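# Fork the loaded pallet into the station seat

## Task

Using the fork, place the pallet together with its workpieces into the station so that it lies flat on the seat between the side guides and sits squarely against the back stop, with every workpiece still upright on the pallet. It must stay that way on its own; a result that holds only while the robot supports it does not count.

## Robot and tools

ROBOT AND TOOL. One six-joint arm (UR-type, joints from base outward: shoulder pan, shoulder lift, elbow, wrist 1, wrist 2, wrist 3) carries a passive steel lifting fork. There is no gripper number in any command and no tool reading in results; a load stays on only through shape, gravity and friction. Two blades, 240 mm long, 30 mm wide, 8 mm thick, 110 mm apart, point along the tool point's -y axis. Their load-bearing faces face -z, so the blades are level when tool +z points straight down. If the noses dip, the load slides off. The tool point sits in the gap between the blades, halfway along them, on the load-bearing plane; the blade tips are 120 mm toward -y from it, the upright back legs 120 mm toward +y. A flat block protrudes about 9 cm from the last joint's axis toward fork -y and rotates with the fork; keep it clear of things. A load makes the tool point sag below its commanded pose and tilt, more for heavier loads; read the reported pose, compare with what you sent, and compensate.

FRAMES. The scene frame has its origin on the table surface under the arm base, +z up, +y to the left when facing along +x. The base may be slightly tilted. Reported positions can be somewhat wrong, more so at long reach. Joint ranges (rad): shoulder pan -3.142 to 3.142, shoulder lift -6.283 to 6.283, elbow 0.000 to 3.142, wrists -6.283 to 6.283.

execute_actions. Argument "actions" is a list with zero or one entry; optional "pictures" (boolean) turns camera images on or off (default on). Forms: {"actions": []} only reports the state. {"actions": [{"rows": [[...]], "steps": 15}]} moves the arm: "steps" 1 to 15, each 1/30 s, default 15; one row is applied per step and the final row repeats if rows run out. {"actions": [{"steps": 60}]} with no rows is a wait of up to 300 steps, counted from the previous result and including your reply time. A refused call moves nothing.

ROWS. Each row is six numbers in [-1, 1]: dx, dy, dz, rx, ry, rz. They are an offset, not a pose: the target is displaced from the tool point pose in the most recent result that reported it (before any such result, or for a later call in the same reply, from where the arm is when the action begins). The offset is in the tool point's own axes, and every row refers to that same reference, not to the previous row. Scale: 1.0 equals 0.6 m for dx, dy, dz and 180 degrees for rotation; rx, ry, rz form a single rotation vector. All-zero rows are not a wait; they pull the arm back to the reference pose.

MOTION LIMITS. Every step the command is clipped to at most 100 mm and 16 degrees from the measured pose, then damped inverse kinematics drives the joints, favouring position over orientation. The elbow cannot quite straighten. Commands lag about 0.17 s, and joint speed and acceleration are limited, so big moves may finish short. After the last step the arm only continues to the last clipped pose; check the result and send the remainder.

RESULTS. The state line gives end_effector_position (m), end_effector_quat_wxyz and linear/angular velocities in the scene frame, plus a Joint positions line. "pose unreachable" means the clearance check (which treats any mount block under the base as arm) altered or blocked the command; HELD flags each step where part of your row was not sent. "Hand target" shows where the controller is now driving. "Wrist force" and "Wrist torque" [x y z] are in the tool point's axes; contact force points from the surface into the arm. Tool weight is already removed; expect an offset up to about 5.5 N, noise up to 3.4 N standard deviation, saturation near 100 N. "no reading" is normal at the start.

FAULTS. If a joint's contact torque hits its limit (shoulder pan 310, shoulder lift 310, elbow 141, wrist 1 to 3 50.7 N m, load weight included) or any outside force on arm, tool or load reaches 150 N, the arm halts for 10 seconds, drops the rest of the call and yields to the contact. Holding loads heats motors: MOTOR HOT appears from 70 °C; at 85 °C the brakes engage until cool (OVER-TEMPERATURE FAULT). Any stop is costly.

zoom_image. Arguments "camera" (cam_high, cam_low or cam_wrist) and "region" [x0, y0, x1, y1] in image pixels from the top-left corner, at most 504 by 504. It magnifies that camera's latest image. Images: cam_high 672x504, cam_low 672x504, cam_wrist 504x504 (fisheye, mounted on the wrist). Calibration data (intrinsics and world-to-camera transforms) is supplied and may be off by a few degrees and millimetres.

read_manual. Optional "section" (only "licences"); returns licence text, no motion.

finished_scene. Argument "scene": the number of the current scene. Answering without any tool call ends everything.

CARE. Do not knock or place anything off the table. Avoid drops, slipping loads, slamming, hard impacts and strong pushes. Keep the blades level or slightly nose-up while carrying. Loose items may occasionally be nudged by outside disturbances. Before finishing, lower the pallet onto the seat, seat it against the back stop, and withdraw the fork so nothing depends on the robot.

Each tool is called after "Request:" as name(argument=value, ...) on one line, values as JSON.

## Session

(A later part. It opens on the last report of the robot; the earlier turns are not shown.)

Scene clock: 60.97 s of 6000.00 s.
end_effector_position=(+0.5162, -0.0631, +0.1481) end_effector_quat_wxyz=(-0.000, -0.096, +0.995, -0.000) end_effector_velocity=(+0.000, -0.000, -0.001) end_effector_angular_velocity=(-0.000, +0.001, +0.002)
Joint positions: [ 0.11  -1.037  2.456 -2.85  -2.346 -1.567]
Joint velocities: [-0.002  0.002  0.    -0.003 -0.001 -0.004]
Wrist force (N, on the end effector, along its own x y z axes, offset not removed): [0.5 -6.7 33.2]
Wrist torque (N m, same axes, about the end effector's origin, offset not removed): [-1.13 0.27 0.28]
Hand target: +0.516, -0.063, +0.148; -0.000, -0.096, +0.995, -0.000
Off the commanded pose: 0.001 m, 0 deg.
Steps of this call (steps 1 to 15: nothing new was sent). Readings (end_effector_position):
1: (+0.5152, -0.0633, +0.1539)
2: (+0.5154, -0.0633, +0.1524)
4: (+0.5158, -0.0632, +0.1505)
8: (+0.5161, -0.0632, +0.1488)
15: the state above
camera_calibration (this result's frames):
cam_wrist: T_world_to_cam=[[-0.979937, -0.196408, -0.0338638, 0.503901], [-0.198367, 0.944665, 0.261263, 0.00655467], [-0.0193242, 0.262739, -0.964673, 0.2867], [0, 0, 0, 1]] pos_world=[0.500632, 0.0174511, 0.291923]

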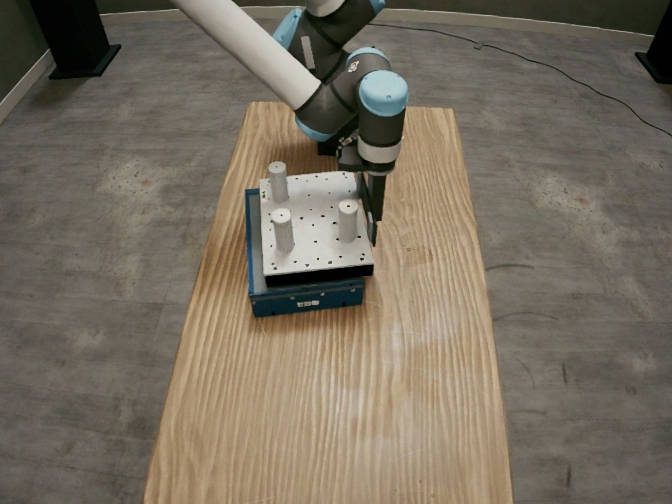

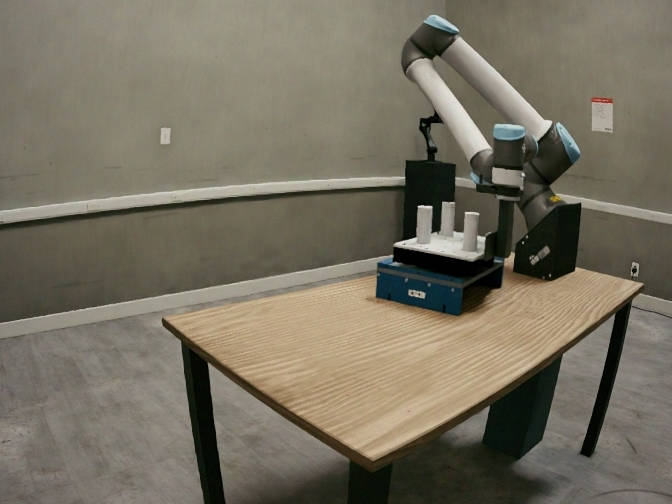

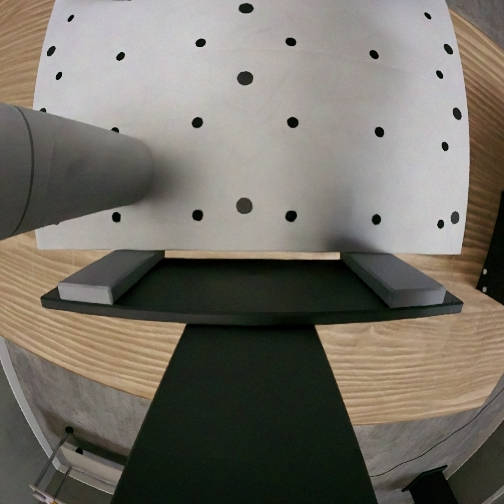

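Request:
execute_actions(actions=[{"rows":[[0,0,0.002,0,0,0],[0,0,0.004,0,0,0],[0,0,0.006,0,0,0],[0,0,0.008,0,0,0],[0,0,0.01,0,0,0],[0,0,0.012,0,0,0],[0,0,0.014,0,0,0],[0,0,0.016,0,0,0],[0,0,0.018,0,0,0],[0,0,0.02,0,0,0],[0,0,0.022,0,0,0],[0,0,0.024,0,0,0],[0,0,0.026,0,0,0],[0,0,0.028,0,0,0]],"steps":15}], pictures=false)

Request:
execute_actions(actions=[{"rows":[[0,0,0.009,0,0,0],[0,0,0.009,0,0,0],[0,0,0.009,0,0,0],[0,-0.004,0.009,0,0,0],[0,-0.008,0.009,0,0,0],[0,-0.012,0.009,0,0,0],[0,-0.016,0.009,0,0,0],[0,-0.02,0.009,0,0,0],[0,-0.024,0.009,0,0,0],[0,-0.028,0.009,0,0,0],[0,-0.032,0.009,0,0,0],[0,-0.036,0.009,0,0,0],[0,-0.04,0.009,0,0,0],[0,-0.043,0.009,0,0,0],[0,-0.045,0.009,0,0,0]],"steps":15}], pictures=false)

Request:
execute_actions(actions=[{"steps":15}])

Request:
zoom_image(camera="cam_high", region=[200, 150, 440, 330])

Scene clock: 66.90 s of 6000.00 s.
end_effector_position=(+0.5161, -0.0632, +0.1362) end_effector_quat_wxyz=(-0.001, -0.096, +0.995, +0.000) end_effector_velocity=(-0.000, -0.000, -0.035) end_effector_angular_velocity=(+0.000, +0.002, -0.001)
Joint positions: [ 0.094 -1.013  2.461 -2.895 -2.348 -1.589]
Joint velocities: [-0.049  0.073  0.014 -0.132 -0.005 -0.065]
Wrist force (N, on the end effector, along its own x y z axes, offset not removed): [-2.5 -0.3 27.5]
Wrist torque (N m, same axes, about the end effector's origin, offset not removed): [-0.56 0.74 0.53]
Hand target: +0.516, -0.063, +0.131; -0.001, -0.096, +0.995, -0.000
Off the commanded pose: 0.005 m, 0 deg.
Steps of this call (steps 1 to 90: nothing new was sent; then 2.43 s passed at rest; steps 91 to 105: all 15 steps of this action). Readings (end_effector_position):
91: (+0.5162, -0.0631, +0.1480)
92: (+0.5162, -0.0631, +0.1479)
94: (+0.5162, -0.0632, +0.1472)
98: (+0.5162, -0.0632, +0.1439)
105: the state above

Scene clock: 67.40 s of 6000.00 s.
end_effector_position=(+0.5193, -0.0798, +0.1309) end_effector_quat_wxyz=(-0.001, -0.096, +0.995, -0.000) end_effector_velocity=(+0.012, -0.064, -0.000) end_effector_angular_velocity=(-0.001, +0.000, -0.003)
Joint positions: [ 0.063 -1.025  2.469 -2.92  -2.352 -1.631]
Joint velocities: [-0.09  -0.09   0.022 -0.021 -0.01  -0.124]
Wrist force (N, on the end effector, along its own x y z axes, offset not removed): [1.8 -8.0 30.3]
Wrist torque (N m, same axes, about the end effector's origin, offset not removed): [-2.03 0.86 -0.12]
Hand target: +0.521, -0.089, +0.131; -0.001, -0.096, +0.995, -0.000
Off the commanded pose: 0.010 m, 0 deg.
Steps of this call (steps 1 to 15: all 15 steps of this action). Readings (end_effector_position):
1: (+0.5161, -0.0632, +0.1351)
2: (+0.5161, -0.0632, +0.1342)
4: (+0.5161, -0.0632, +0.1328)
8: (+0.5167, -0.0662, +0.1314)
15: the state above

Scene clock: 67.90 s of 6000.00 s.
end_effector_position=(+0.5211, -0.0893, +0.1309) end_effector_quat_wxyz=(-0.001, -0.096, +0.995, -0.000) end_effector_velocity=(+0.000, -0.002, +0.000) end_effector_angular_velocity=(+0.000, -0.000, -0.002)
Joint positions: [ 0.049 -1.039  2.472 -2.923 -2.353 -1.65 ]
Joint velocities: [-0.002 -0.002  0.     0.    -0.    -0.001]
Wrist force (N, on the end effector, along its own x y z axes, offset not removed): [-4.4 1.2 34.2]
Wrist torque (N m, same axes, about the end effector's origin, offset not removed): [0.48 1.35 0.96]
Hand target: +0.521, -0.089, +0.131; -0.001, -0.096, +0.995, -0.000
Off the commanded pose: 0.000 m, 0 deg.
Steps of this call (steps 1 to 15: nothing new was sent). Readings (end_effector_position):
1: (+0.5197, -0.0819, +0.1309)
2: (+0.5201, -0.0837, +0.1309)
4: (+0.5205, -0.0862, +0.1309)
8: (+0.5210, -0.0884, +0.1309)
15: the state above
camera_calibration (this result's frames):
cam_wrist: T_world_to_cam=[[-0.980045, -0.196005, -0.0330791, 0.502986], [-0.197778, 0.94486, 0.261006, 0.0365205], [-0.0199033, 0.262339, -0.96477, 0.277308], [0, 0, 0, 1]] pos_world=[0.505691, -0.00866749, 0.274645]

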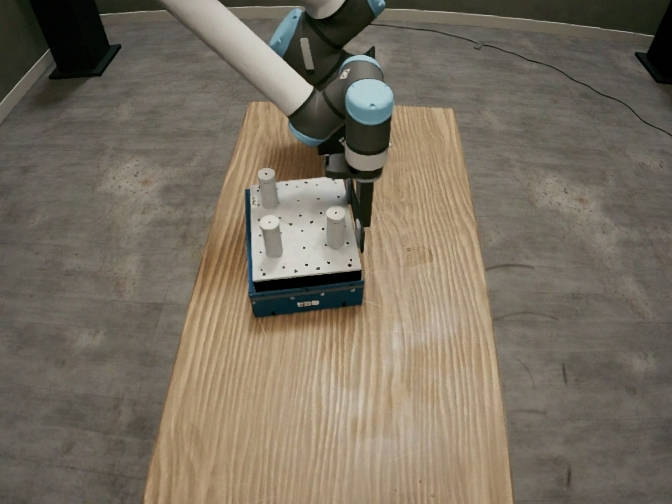

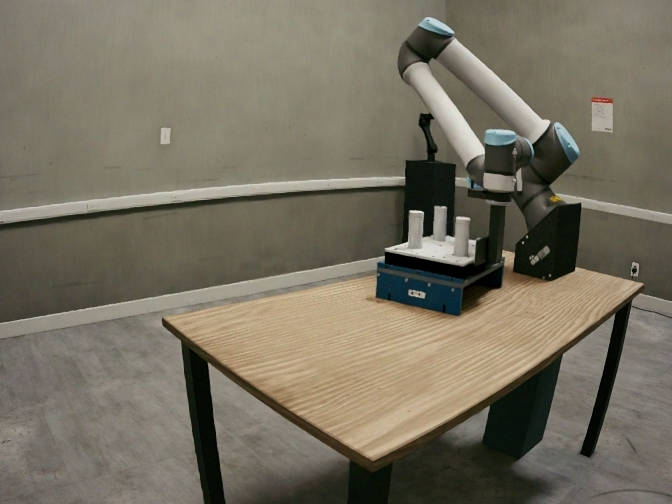

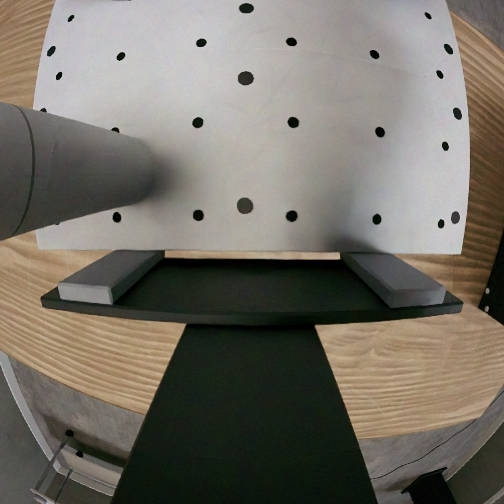

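Region (200, 150, 440, 330) of cam_high's 672x504 image, scaled by 2.100, with more detail than that image has; it fills the top 378 rows of this view, and the rest is white.

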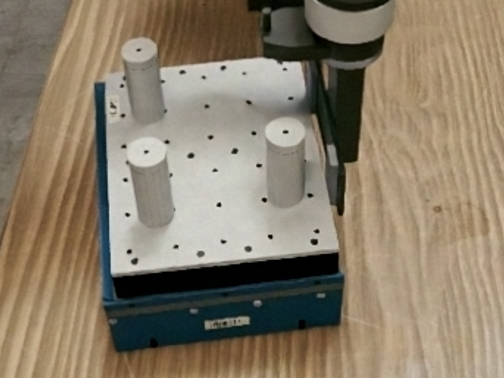

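Request:
execute_actions(actions=[{"rows":[[0.002,0,0,0,0,0],[0.004,0,0,0,0,0],[0.006,0,0,0,0,0],[0.007,0,0.001,0,0,0],[0.007,0,0.002,0,0,0],[0.007,0,0.003,0,0,0],[0.007,0,0.004,0,0,0],[0.007,0,0.005,0,0,0],[0.007,0,0.006,0,0,0],[0.007,0,0.007,0,0,0],[0.007,0,0.008,0,0,0]],"steps":15}], pictures=false)

Request:
execute_actions(actions=[{"steps":10}])

Request:
zoom_image(camera="cam_high", region=[200, 150, 440, 330])

Request:
zoom_image(camera="cam_low", region=[365, 220, 525, 320])

Scene clock: 72.30 s of 6000.00 s.
end_effector_position=(+0.5173, -0.0902, +0.1272) end_effector_quat_wxyz=(-0.001, -0.096, +0.995, -0.000) end_effector_velocity=(-0.002, +0.001, -0.008) end_effector_angular_velocity=(-0.001, +0.001, +0.004)
Joint positions: [ 0.044 -1.034  2.481 -2.943 -2.354 -1.658]
Joint velocities: [-0.01   0.018  0.007 -0.033 -0.002 -0.017]
Wrist force (N, on the end effector, along its own x y z axes, offset not removed): [-1.3 0.6 -6.8]
Wrist torque (N m, same axes, about the end effector's origin, offset not removed): [-1.72 0.30 0.90]
Hand target: +0.517, -0.090, +0.126; -0.001, -0.096, +0.995, -0.000
Off the commanded pose: 0.001 m, 0 deg.
Steps of this call (steps 1 to 90: nothing new was sent; then 0.90 s passed at rest; steps 91 to 105: all 15 steps of this action). Readings (end_effector_position):
91: (+0.5212, -0.0895, +0.1309)
92: (+0.5211, -0.0895, +0.1309)
94: (+0.5203, -0.0896, +0.1309)
98: (+0.5182, -0.0900, +0.1301)
105: the state above

Scene clock: 72.63 s of 6000.00 s.
end_effector_position=(+0.5170, -0.0902, +0.1262) end_effector_quat_wxyz=(-0.001, -0.096, +0.995, -0.000) end_effector_velocity=(-0.000, +0.000, -0.001) end_effector_angular_velocity=(+0.001, +0.001, -0.001)
Joint positions: [ 0.042 -1.032  2.482 -2.947 -2.354 -1.66 ]
Joint velocities: [-0.001  0.002  0.    -0.002  0.001  0.   ]
Wrist force (N, on the end effector, along its own x y z axes, offset not removed): [-2.6 -3.4 -5.6]
Wrist torque (N m, same axes, about the end effector's origin, offset not removed): [-1.51 0.40 0.62]
Hand target: +0.517, -0.090, +0.126; -0.001, -0.096, +0.995, -0.000
Off the commanded pose: 0.000 m, 0 deg.
Steps of this call (steps 1 to 10: nothing new was sent). Readings (end_effector_position):
1: (+0.5172, -0.0902, +0.1270)
2: (+0.5172, -0.0902, +0.1268)
4: (+0.5171, -0.0902, +0.1265)
8: (+0.5170, -0.0902, +0.1262)
10: the state above
camera_calibration (this result's frames):
cam_wrist: T_world_to_cam=[[-0.980051, -0.19598, -0.0330508, 0.498646], [-0.197749, 0.944899, 0.260884, 0.0377411], [-0.0198985, 0.262216, -0.964804, 0.272933], [0, 0, 0, 1]] pos_world=[0.501593, -0.00950387, 0.269961]

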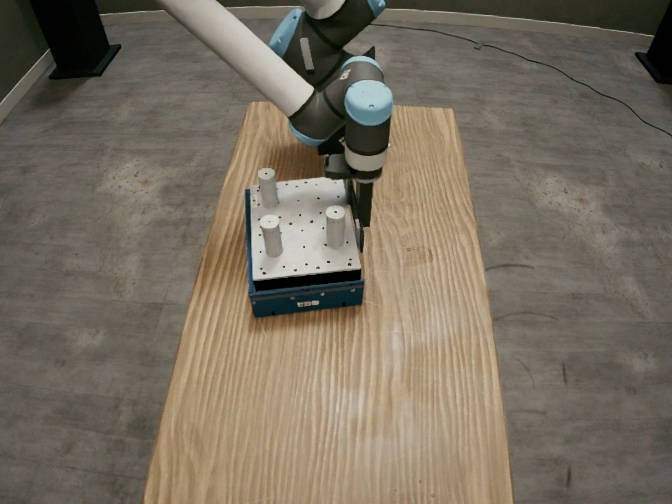

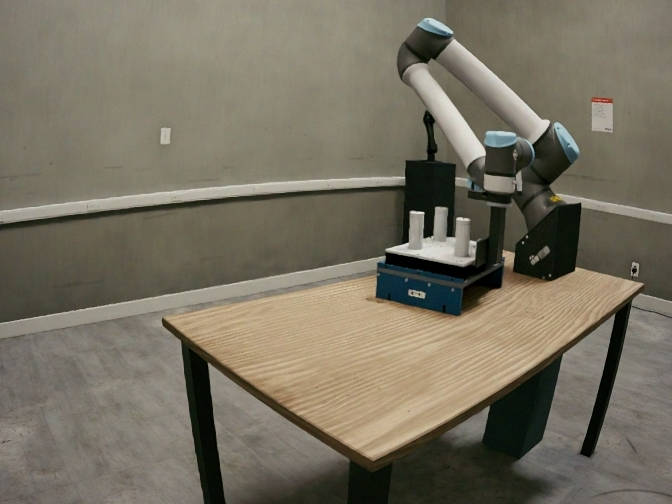

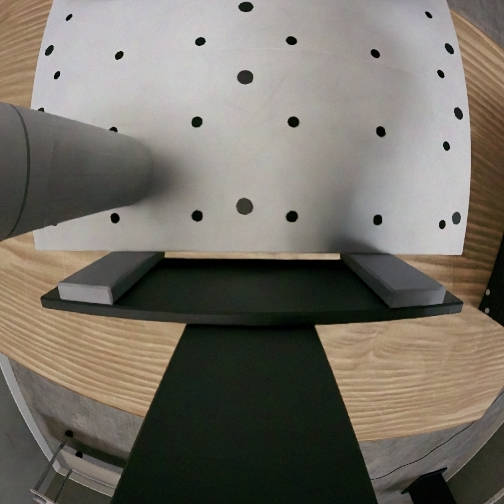

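Region (200, 150, 440, 330) of cam_high's 672x504 image, scaled by 2.100, with more detail than that image has; it fills the top 378 rows of this view, and the rest is white.

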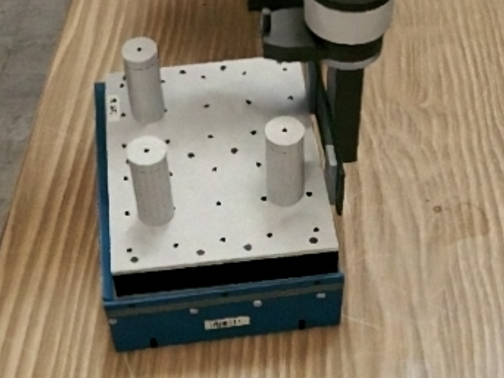

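Region (365, 220, 525, 320) of cam_low's 672x504 image, scaled by 3.150, with more detail than that image has; it fills the top 315 rows of this view, and the rest is white.

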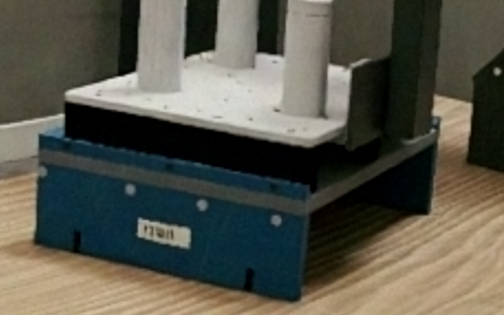

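Request:
execute_actions(actions=[{"rows":[[0,0,0.004,0,0,0],[0,0,0.008,0,0,0],[0,0,0.008,0,0,0],[0,-0.001,0.008,0,0,0],[0,-0.002,0.008,0,0,0],[0,-0.003,0.008,0,0,0],[0,-0.004,0.008,0,0,0],[0,-0.005,0.008,0,0,0],[0,-0.006,0.008,0,0,0],[0,-0.007,0.008,0,0,0]],"steps":15}], pictures=false)

Request:
execute_actions(actions=[{"steps":10}])

Request:
zoom_image(camera="cam_high", region=[230, 230, 330, 310])

Scene clock: 75.73 s of 6000.00 s.
end_effector_position=(+0.5177, -0.0935, +0.1215) end_effector_quat_wxyz=(-0.001, -0.096, +0.995, -0.000) end_effector_velocity=(+0.002, -0.006, +0.000) end_effector_angular_velocity=(-0.000, -0.004, -0.000)
Joint positions: [ 0.031 -1.026  2.485 -2.967 -2.354 -1.676]
Joint velocities: [-0.008 -0.007  0.002 -0.008 -0.001 -0.015]
Wrist force (N, on the end effector, along its own x y z axes, offset not removed): [-5.6 8.5 -3.5]
Wrist torque (N m, same axes, about the end effector's origin, offset not removed): [-0.74 1.08 1.11]
Hand target: +0.518, -0.094, +0.121; -0.001, -0.096, +0.995, -0.000
Off the commanded pose: 0.001 m, 0 deg.
Steps of this call (steps 1 to 78: nothing new was sent; steps 79 to 93: all 15 steps of this action). Readings (end_effector_position):
79: (+0.5170, -0.0901, +0.1261)
80: (+0.5170, -0.0901, +0.1259)
82: (+0.5170, -0.0901, +0.1245)
86: (+0.5171, -0.0908, +0.1224)
93: the state above

Scene clock: 76.07 s of 6000.00 s.
end_effector_position=(+0.5178, -0.0943, +0.1214) end_effector_quat_wxyz=(-0.001, -0.096, +0.995, -0.000) end_effector_velocity=(+0.000, -0.000, +0.000) end_effector_angular_velocity=(+0.000, -0.001, -0.000)
Joint positions: [ 0.03  -1.027  2.485 -2.968 -2.355 -1.678]
Joint velocities: [-0.    -0.     0.    -0.001 -0.    -0.001]
Wrist force (N, on the end effector, along its own x y z axes, offset not removed): [-4.8 8.7 -3.9]
Wrist torque (N m, same axes, about the end effector's origin, offset not removed): [-0.75 0.93 0.84]
Hand target: +0.518, -0.094, +0.121; -0.001, -0.096, +0.995, -0.000
Off the commanded pose: 0.000 m, 0 deg.
Steps of this call (steps 1 to 10: nothing new was sent). Readings (end_effector_position):
1: (+0.5177, -0.0937, +0.1215)
2: (+0.5177, -0.0939, +0.1215)
4: (+0.5178, -0.0941, +0.1214)
8: (+0.5178, -0.0942, +0.1214)
10: the state above
camera_calibration (this result's frames):
cam_wrist: T_world_to_cam=[[-0.98005, -0.195989, -0.033023, 0.498454], [-0.19775, 0.944901, 0.260879, 0.042994], [-0.0199259, 0.262204, -0.964807, 0.269415], [0, 0, 0, 1]] pos_world=[0.50238, -0.0135752, 0.265177]

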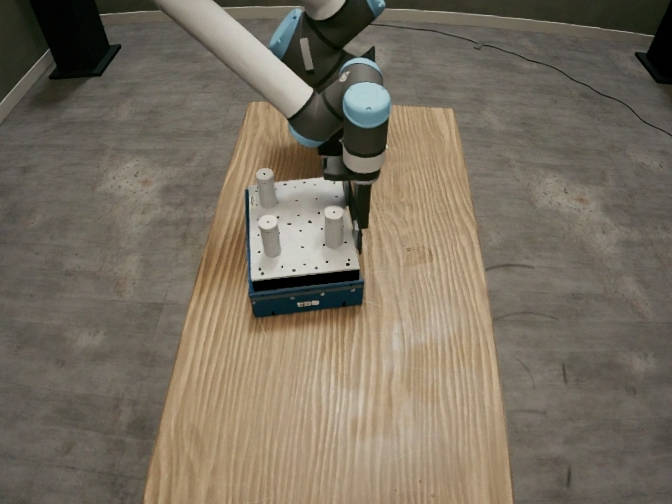

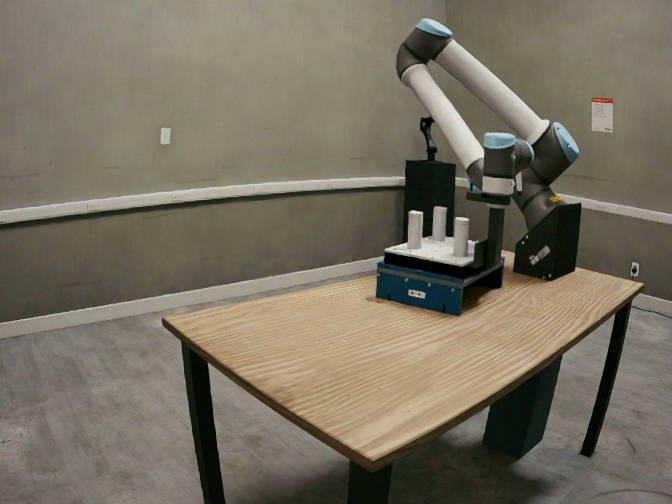

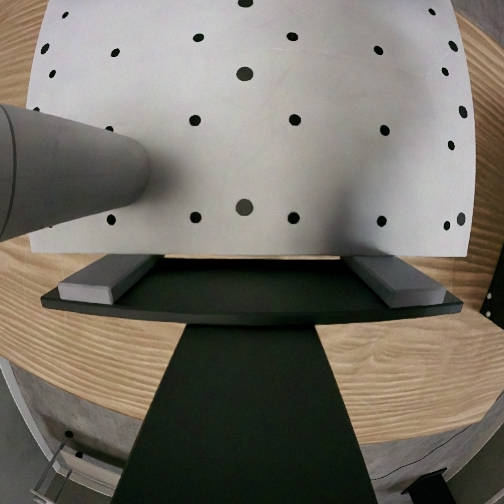

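Region (230, 230, 330, 310) of cam_high's 672x504 image, scaled by 5.040, with more detail than that image has; it fills the top 403 rows of this view, and the rest is white.

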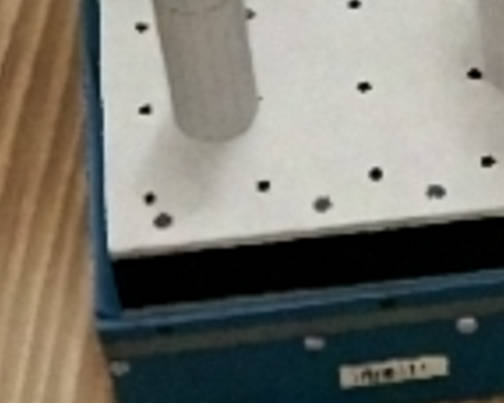

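Near. One small step at a time.

Request:
execute_actions(actions=[{"rows":[[0,-0.002,0,0,0,0]],"steps":15}], pictures=false)

Scene clock: 77.40 s of 6000.00 s.
end_effector_position=(+0.5180, -0.0954, +0.1214) end_effector_quat_wxyz=(-0.001, -0.096, +0.995, -0.000) end_effector_velocity=(+0.000, +0.000, +0.000) end_effector_angular_velocity=(+0.000, -0.001, +0.002)
Joint positions: [ 0.028 -1.029  2.485 -2.968 -2.355 -1.68 ]
Joint velocities: [ 0.001 -0.001  0.     0.     0.    -0.002]
Wrist force (N, on the end effector, along its own x y z axes, offset not removed): [-4.3 14.2 -2.6]
Wrist torque (N m, same axes, about the end effector's origin, offset not removed): [-1.48 0.33 0.05]
Hand target: +0.518, -0.095, +0.121; -0.001, -0.096, +0.995, -0.000
Off the commanded pose: 0.000 m, 0 deg.
Steps of this call (steps 1 to 25: nothing new was sent; steps 26 to 40: all 15 steps of this action). Readings (end_effector_position):
26: (+0.5178, -0.0943, +0.1214)
27: (+0.5178, -0.0944, +0.1214)
29: (+0.5179, -0.0948, +0.1214)
33: (+0.5180, -0.0952, +0.1214)
40: the state above

Request:
execute_actions(actions=[{"rows":[[0,-0.002,0,0,0,0]],"steps":15}], pictures=false)

Scene clock: 78.80 s of 6000.00 s.
end_effector_position=(+0.5182, -0.0963, +0.1213) end_effector_quat_wxyz=(-0.001, -0.096, +0.995, -0.000) end_effector_velocity=(-0.000, -0.001, -0.000) end_effector_angular_velocity=(+0.000, -0.000, -0.002)
Joint positions: [ 0.026 -1.03   2.486 -2.968 -2.354 -1.682]
Joint velocities: [-0.001 -0.001  0.    -0.     0.     0.   ]
Wrist force (N, on the end effector, along its own x y z axes, offset not removed): [8.3 64.7 -23.4]
Wrist torque (N m, same axes, about the end effector's origin, offset not removed): [-1.48 -1.59 -5.73]
Hand target: +0.518, -0.097, +0.121; -0.001, -0.096, +0.995, -0.000
Off the commanded pose: 0.000 m, 0 deg.
Steps of this call (steps 1 to 27: nothing new was sent; steps 28 to 42: all 15 steps of this action). Readings (end_effector_position):
28: (+0.5180, -0.0954, +0.1214)
29: (+0.5181, -0.0955, +0.1214)
31: (+0.5181, -0.0958, +0.1214)
35: (+0.5181, -0.0961, +0.1213)
42: the state above

Request:
execute_actions(actions=[{"rows":[[0,0.0005,0,0,0,-0.001],[0,0.0005,0,0,0,-0.002],[0,0.0005,0,0,0,-0.003],[0,0,0,0,0,-0.004],[0,0,0,0,0,-0.004],[0,0,0,0,0,-0.004],[0,-0.001,0,0,0,-0.004]],"steps":15}], pictures=false)

Request:
execute_actions(actions=[{"steps":8}], pictures=false)

Scene clock: 81.63 s of 6000.00 s.
end_effector_position=(+0.5184, -0.0971, +0.1215) end_effector_quat_wxyz=(-0.001, -0.102, +0.995, -0.000) end_effector_velocity=(-0.001, +0.001, -0.001) end_effector_angular_velocity=(+0.003, +0.002, +0.006)
Joint positions: [ 0.025 -1.032  2.489 -2.971 -2.355 -1.696]
Joint velocities: [-0.001 -0.     0.002 -0.001  0.003 -0.006]
Wrist force (N, on the end effector, along its own x y z axes, offset not removed): [0.0 11.4 -1.6]
Wrist torque (N m, same axes, about the end effector's origin, offset not removed): [-1.02 0.78 0.31]
Hand target: +0.518, -0.097, +0.121; -0.001, -0.102, +0.995, -0.000
Off the commanded pose: 0.000 m, 0 deg.
Steps of this call (steps 1 to 70: nothing new was sent; steps 71 to 85: all 15 steps of this action). Readings (end_effector_position):
71: (+0.5183, -0.0966, +0.1214)
72: (+0.5183, -0.0966, +0.1214)
74: (+0.5184, -0.0965, +0.1214)
78: (+0.5184, -0.0967, +0.1215)
85: the state above

Scene clock: 81.90 s of 6000.00 s.
end_effector_position=(+0.5183, -0.0970, +0.1214) end_effector_quat_wxyz=(-0.001, -0.102, +0.995, -0.000) end_effector_velocity=(-0.000, +0.000, -0.001) end_effector_angular_velocity=(+0.001, +0.001, +0.001)
Joint positions: [ 0.025 -1.032  2.489 -2.971 -2.354 -1.696]
Joint velocities: [-0.001  0.     0.    -0.     0.001 -0.002]
Wrist force (N, on the end effector, along its own x y z axes, offset not removed): [-5.5 12.9 4.4]
Wrist torque (N m, same axes, about the end effector's origin, offset not removed): [0.37 0.84 2.34]
Hand target: +0.518, -0.097, +0.121; -0.001, -0.102, +0.995, -0.000
Off the commanded pose: 0.000 m, 0 deg.
Steps of this call (steps 1 to 8: nothing new was sent). Readings (end_effector_position):
1: (+0.5184, -0.0971, +0.1214)
2: (+0.5184, -0.0970, +0.1214)
4: (+0.5184, -0.0970, +0.1214)
8: the state above

Request:
execute_actions(actions=[{"rows":[[0,-0.0015,0,0,0,0]],"steps":15}], pictures=false)

Scene clock: 86.03 s of 6000.00 s.
end_effector_position=(+0.5185, -0.0976, +0.1213) end_effector_quat_wxyz=(-0.001, -0.102, +0.995, +0.000) end_effector_velocity=(+0.000, +0.000, +0.000) end_effector_angular_velocity=(-0.001, +0.000, +0.002)
Joint positions: [ 0.024 -1.033  2.489 -2.971 -2.354 -1.698]
Joint velocities: [ 0.     0.    -0.     0.    -0.001 -0.001]
Wrist force (N, on the end effector, along its own x y z axes, offset not removed): [-13.1 70.7 -12.6]
Wrist torque (N m, same axes, about the end effector's origin, offset not removed): [1.23 1.89 7.88]
Hand target: +0.519, -0.098, +0.121; -0.001, -0.102, +0.995, -0.000
Off the commanded pose: 0.000 m, 0 deg.
Steps of this call (steps 1 to 90: nothing new was sent; then 0.63 s passed at rest; steps 91 to 105: all 15 steps of this action). Readings (end_effector_position):
91: (+0.5183, -0.0969, +0.1213)
92: (+0.5183, -0.0970, +0.1213)
94: (+0.5184, -0.0971, +0.1213)
98: (+0.5184, -0.0974, +0.1212)
105: the state above

Both sides are now hard against the stop.

Request:
execute_actions(actions=[{"rows":[[0,0.025,0.008,0,0,0.002]],"steps":12}])

Scene clock: 87.10 s of 6000.00 s.
end_effector_position=(+0.5156, -0.0841, +0.1169) end_effector_quat_wxyz=(-0.001, -0.099, +0.995, +0.000) end_effector_velocity=(-0.002, +0.010, -0.003) end_effector_angular_velocity=(+0.003, +0.000, -0.006)
Joint positions: [ 0.038 -1.003  2.486 -2.984 -2.353 -1.673]
Joint velocities: [ 0.008  0.02  -0.004 -0.009  0.004  0.018]
Wrist force (N, on the end effector, along its own x y z axes, offset not removed): [-5.0 -4.0 3.8]
Wrist torque (N m, same axes, about the end effector's origin, offset not removed): [-0.46 0.82 0.86]
Hand target: +0.515, -0.083, +0.116; -0.001, -0.099, +0.995, +0.000
Off the commanded pose: 0.001 m, 0 deg.
Steps of this call (steps 1 to 20: nothing new was sent; steps 21 to 32: all 12 steps of this action). Readings (end_effector_position):
21: (+0.5185, -0.0978, +0.1214)
22: (+0.5183, -0.0971, +0.1212)
24: (+0.5173, -0.0926, +0.1197)
28: (+0.5160, -0.0864, +0.1176)
32: the state above
camera_calibration (this result's frames):
cam_wrist: T_world_to_cam=[[-0.978685, -0.202695, -0.0330082, 0.496855], [-0.204196, 0.943343, 0.261549, 0.037252], [-0.0218766, 0.262714, -0.964626, 0.263343], [0, 0, 0, 1]] pos_world=[0.499633, -0.00361529, 0.260684]

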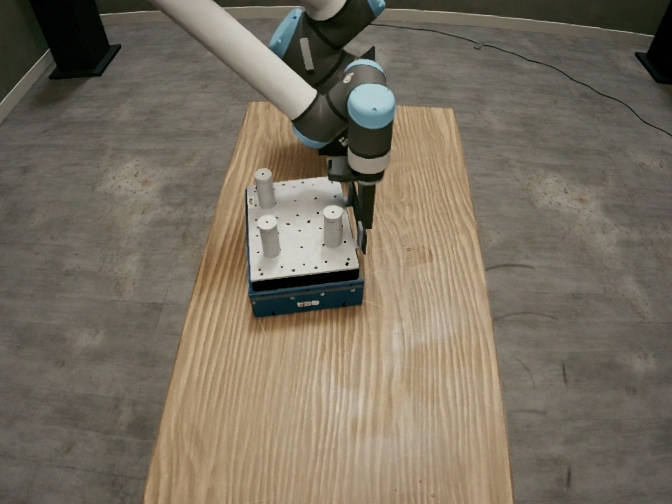

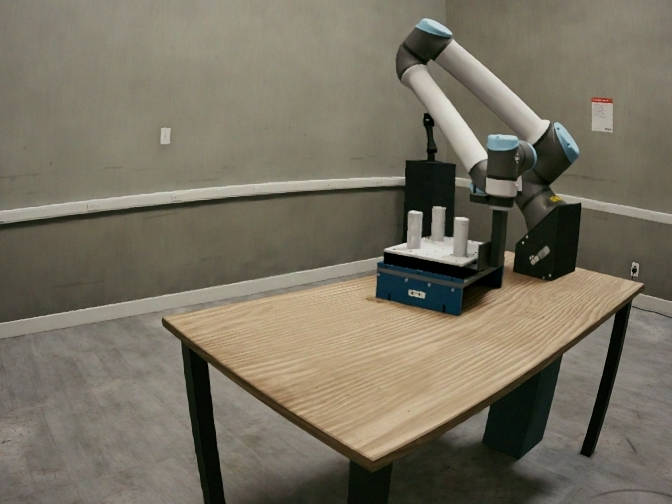

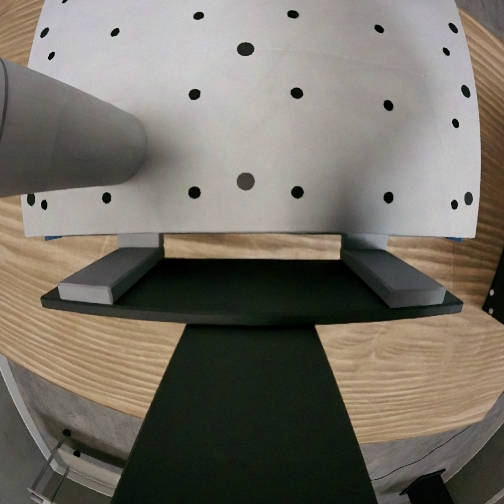

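Request:
finished_scene(scene=2)

The scene is finished: the task was done.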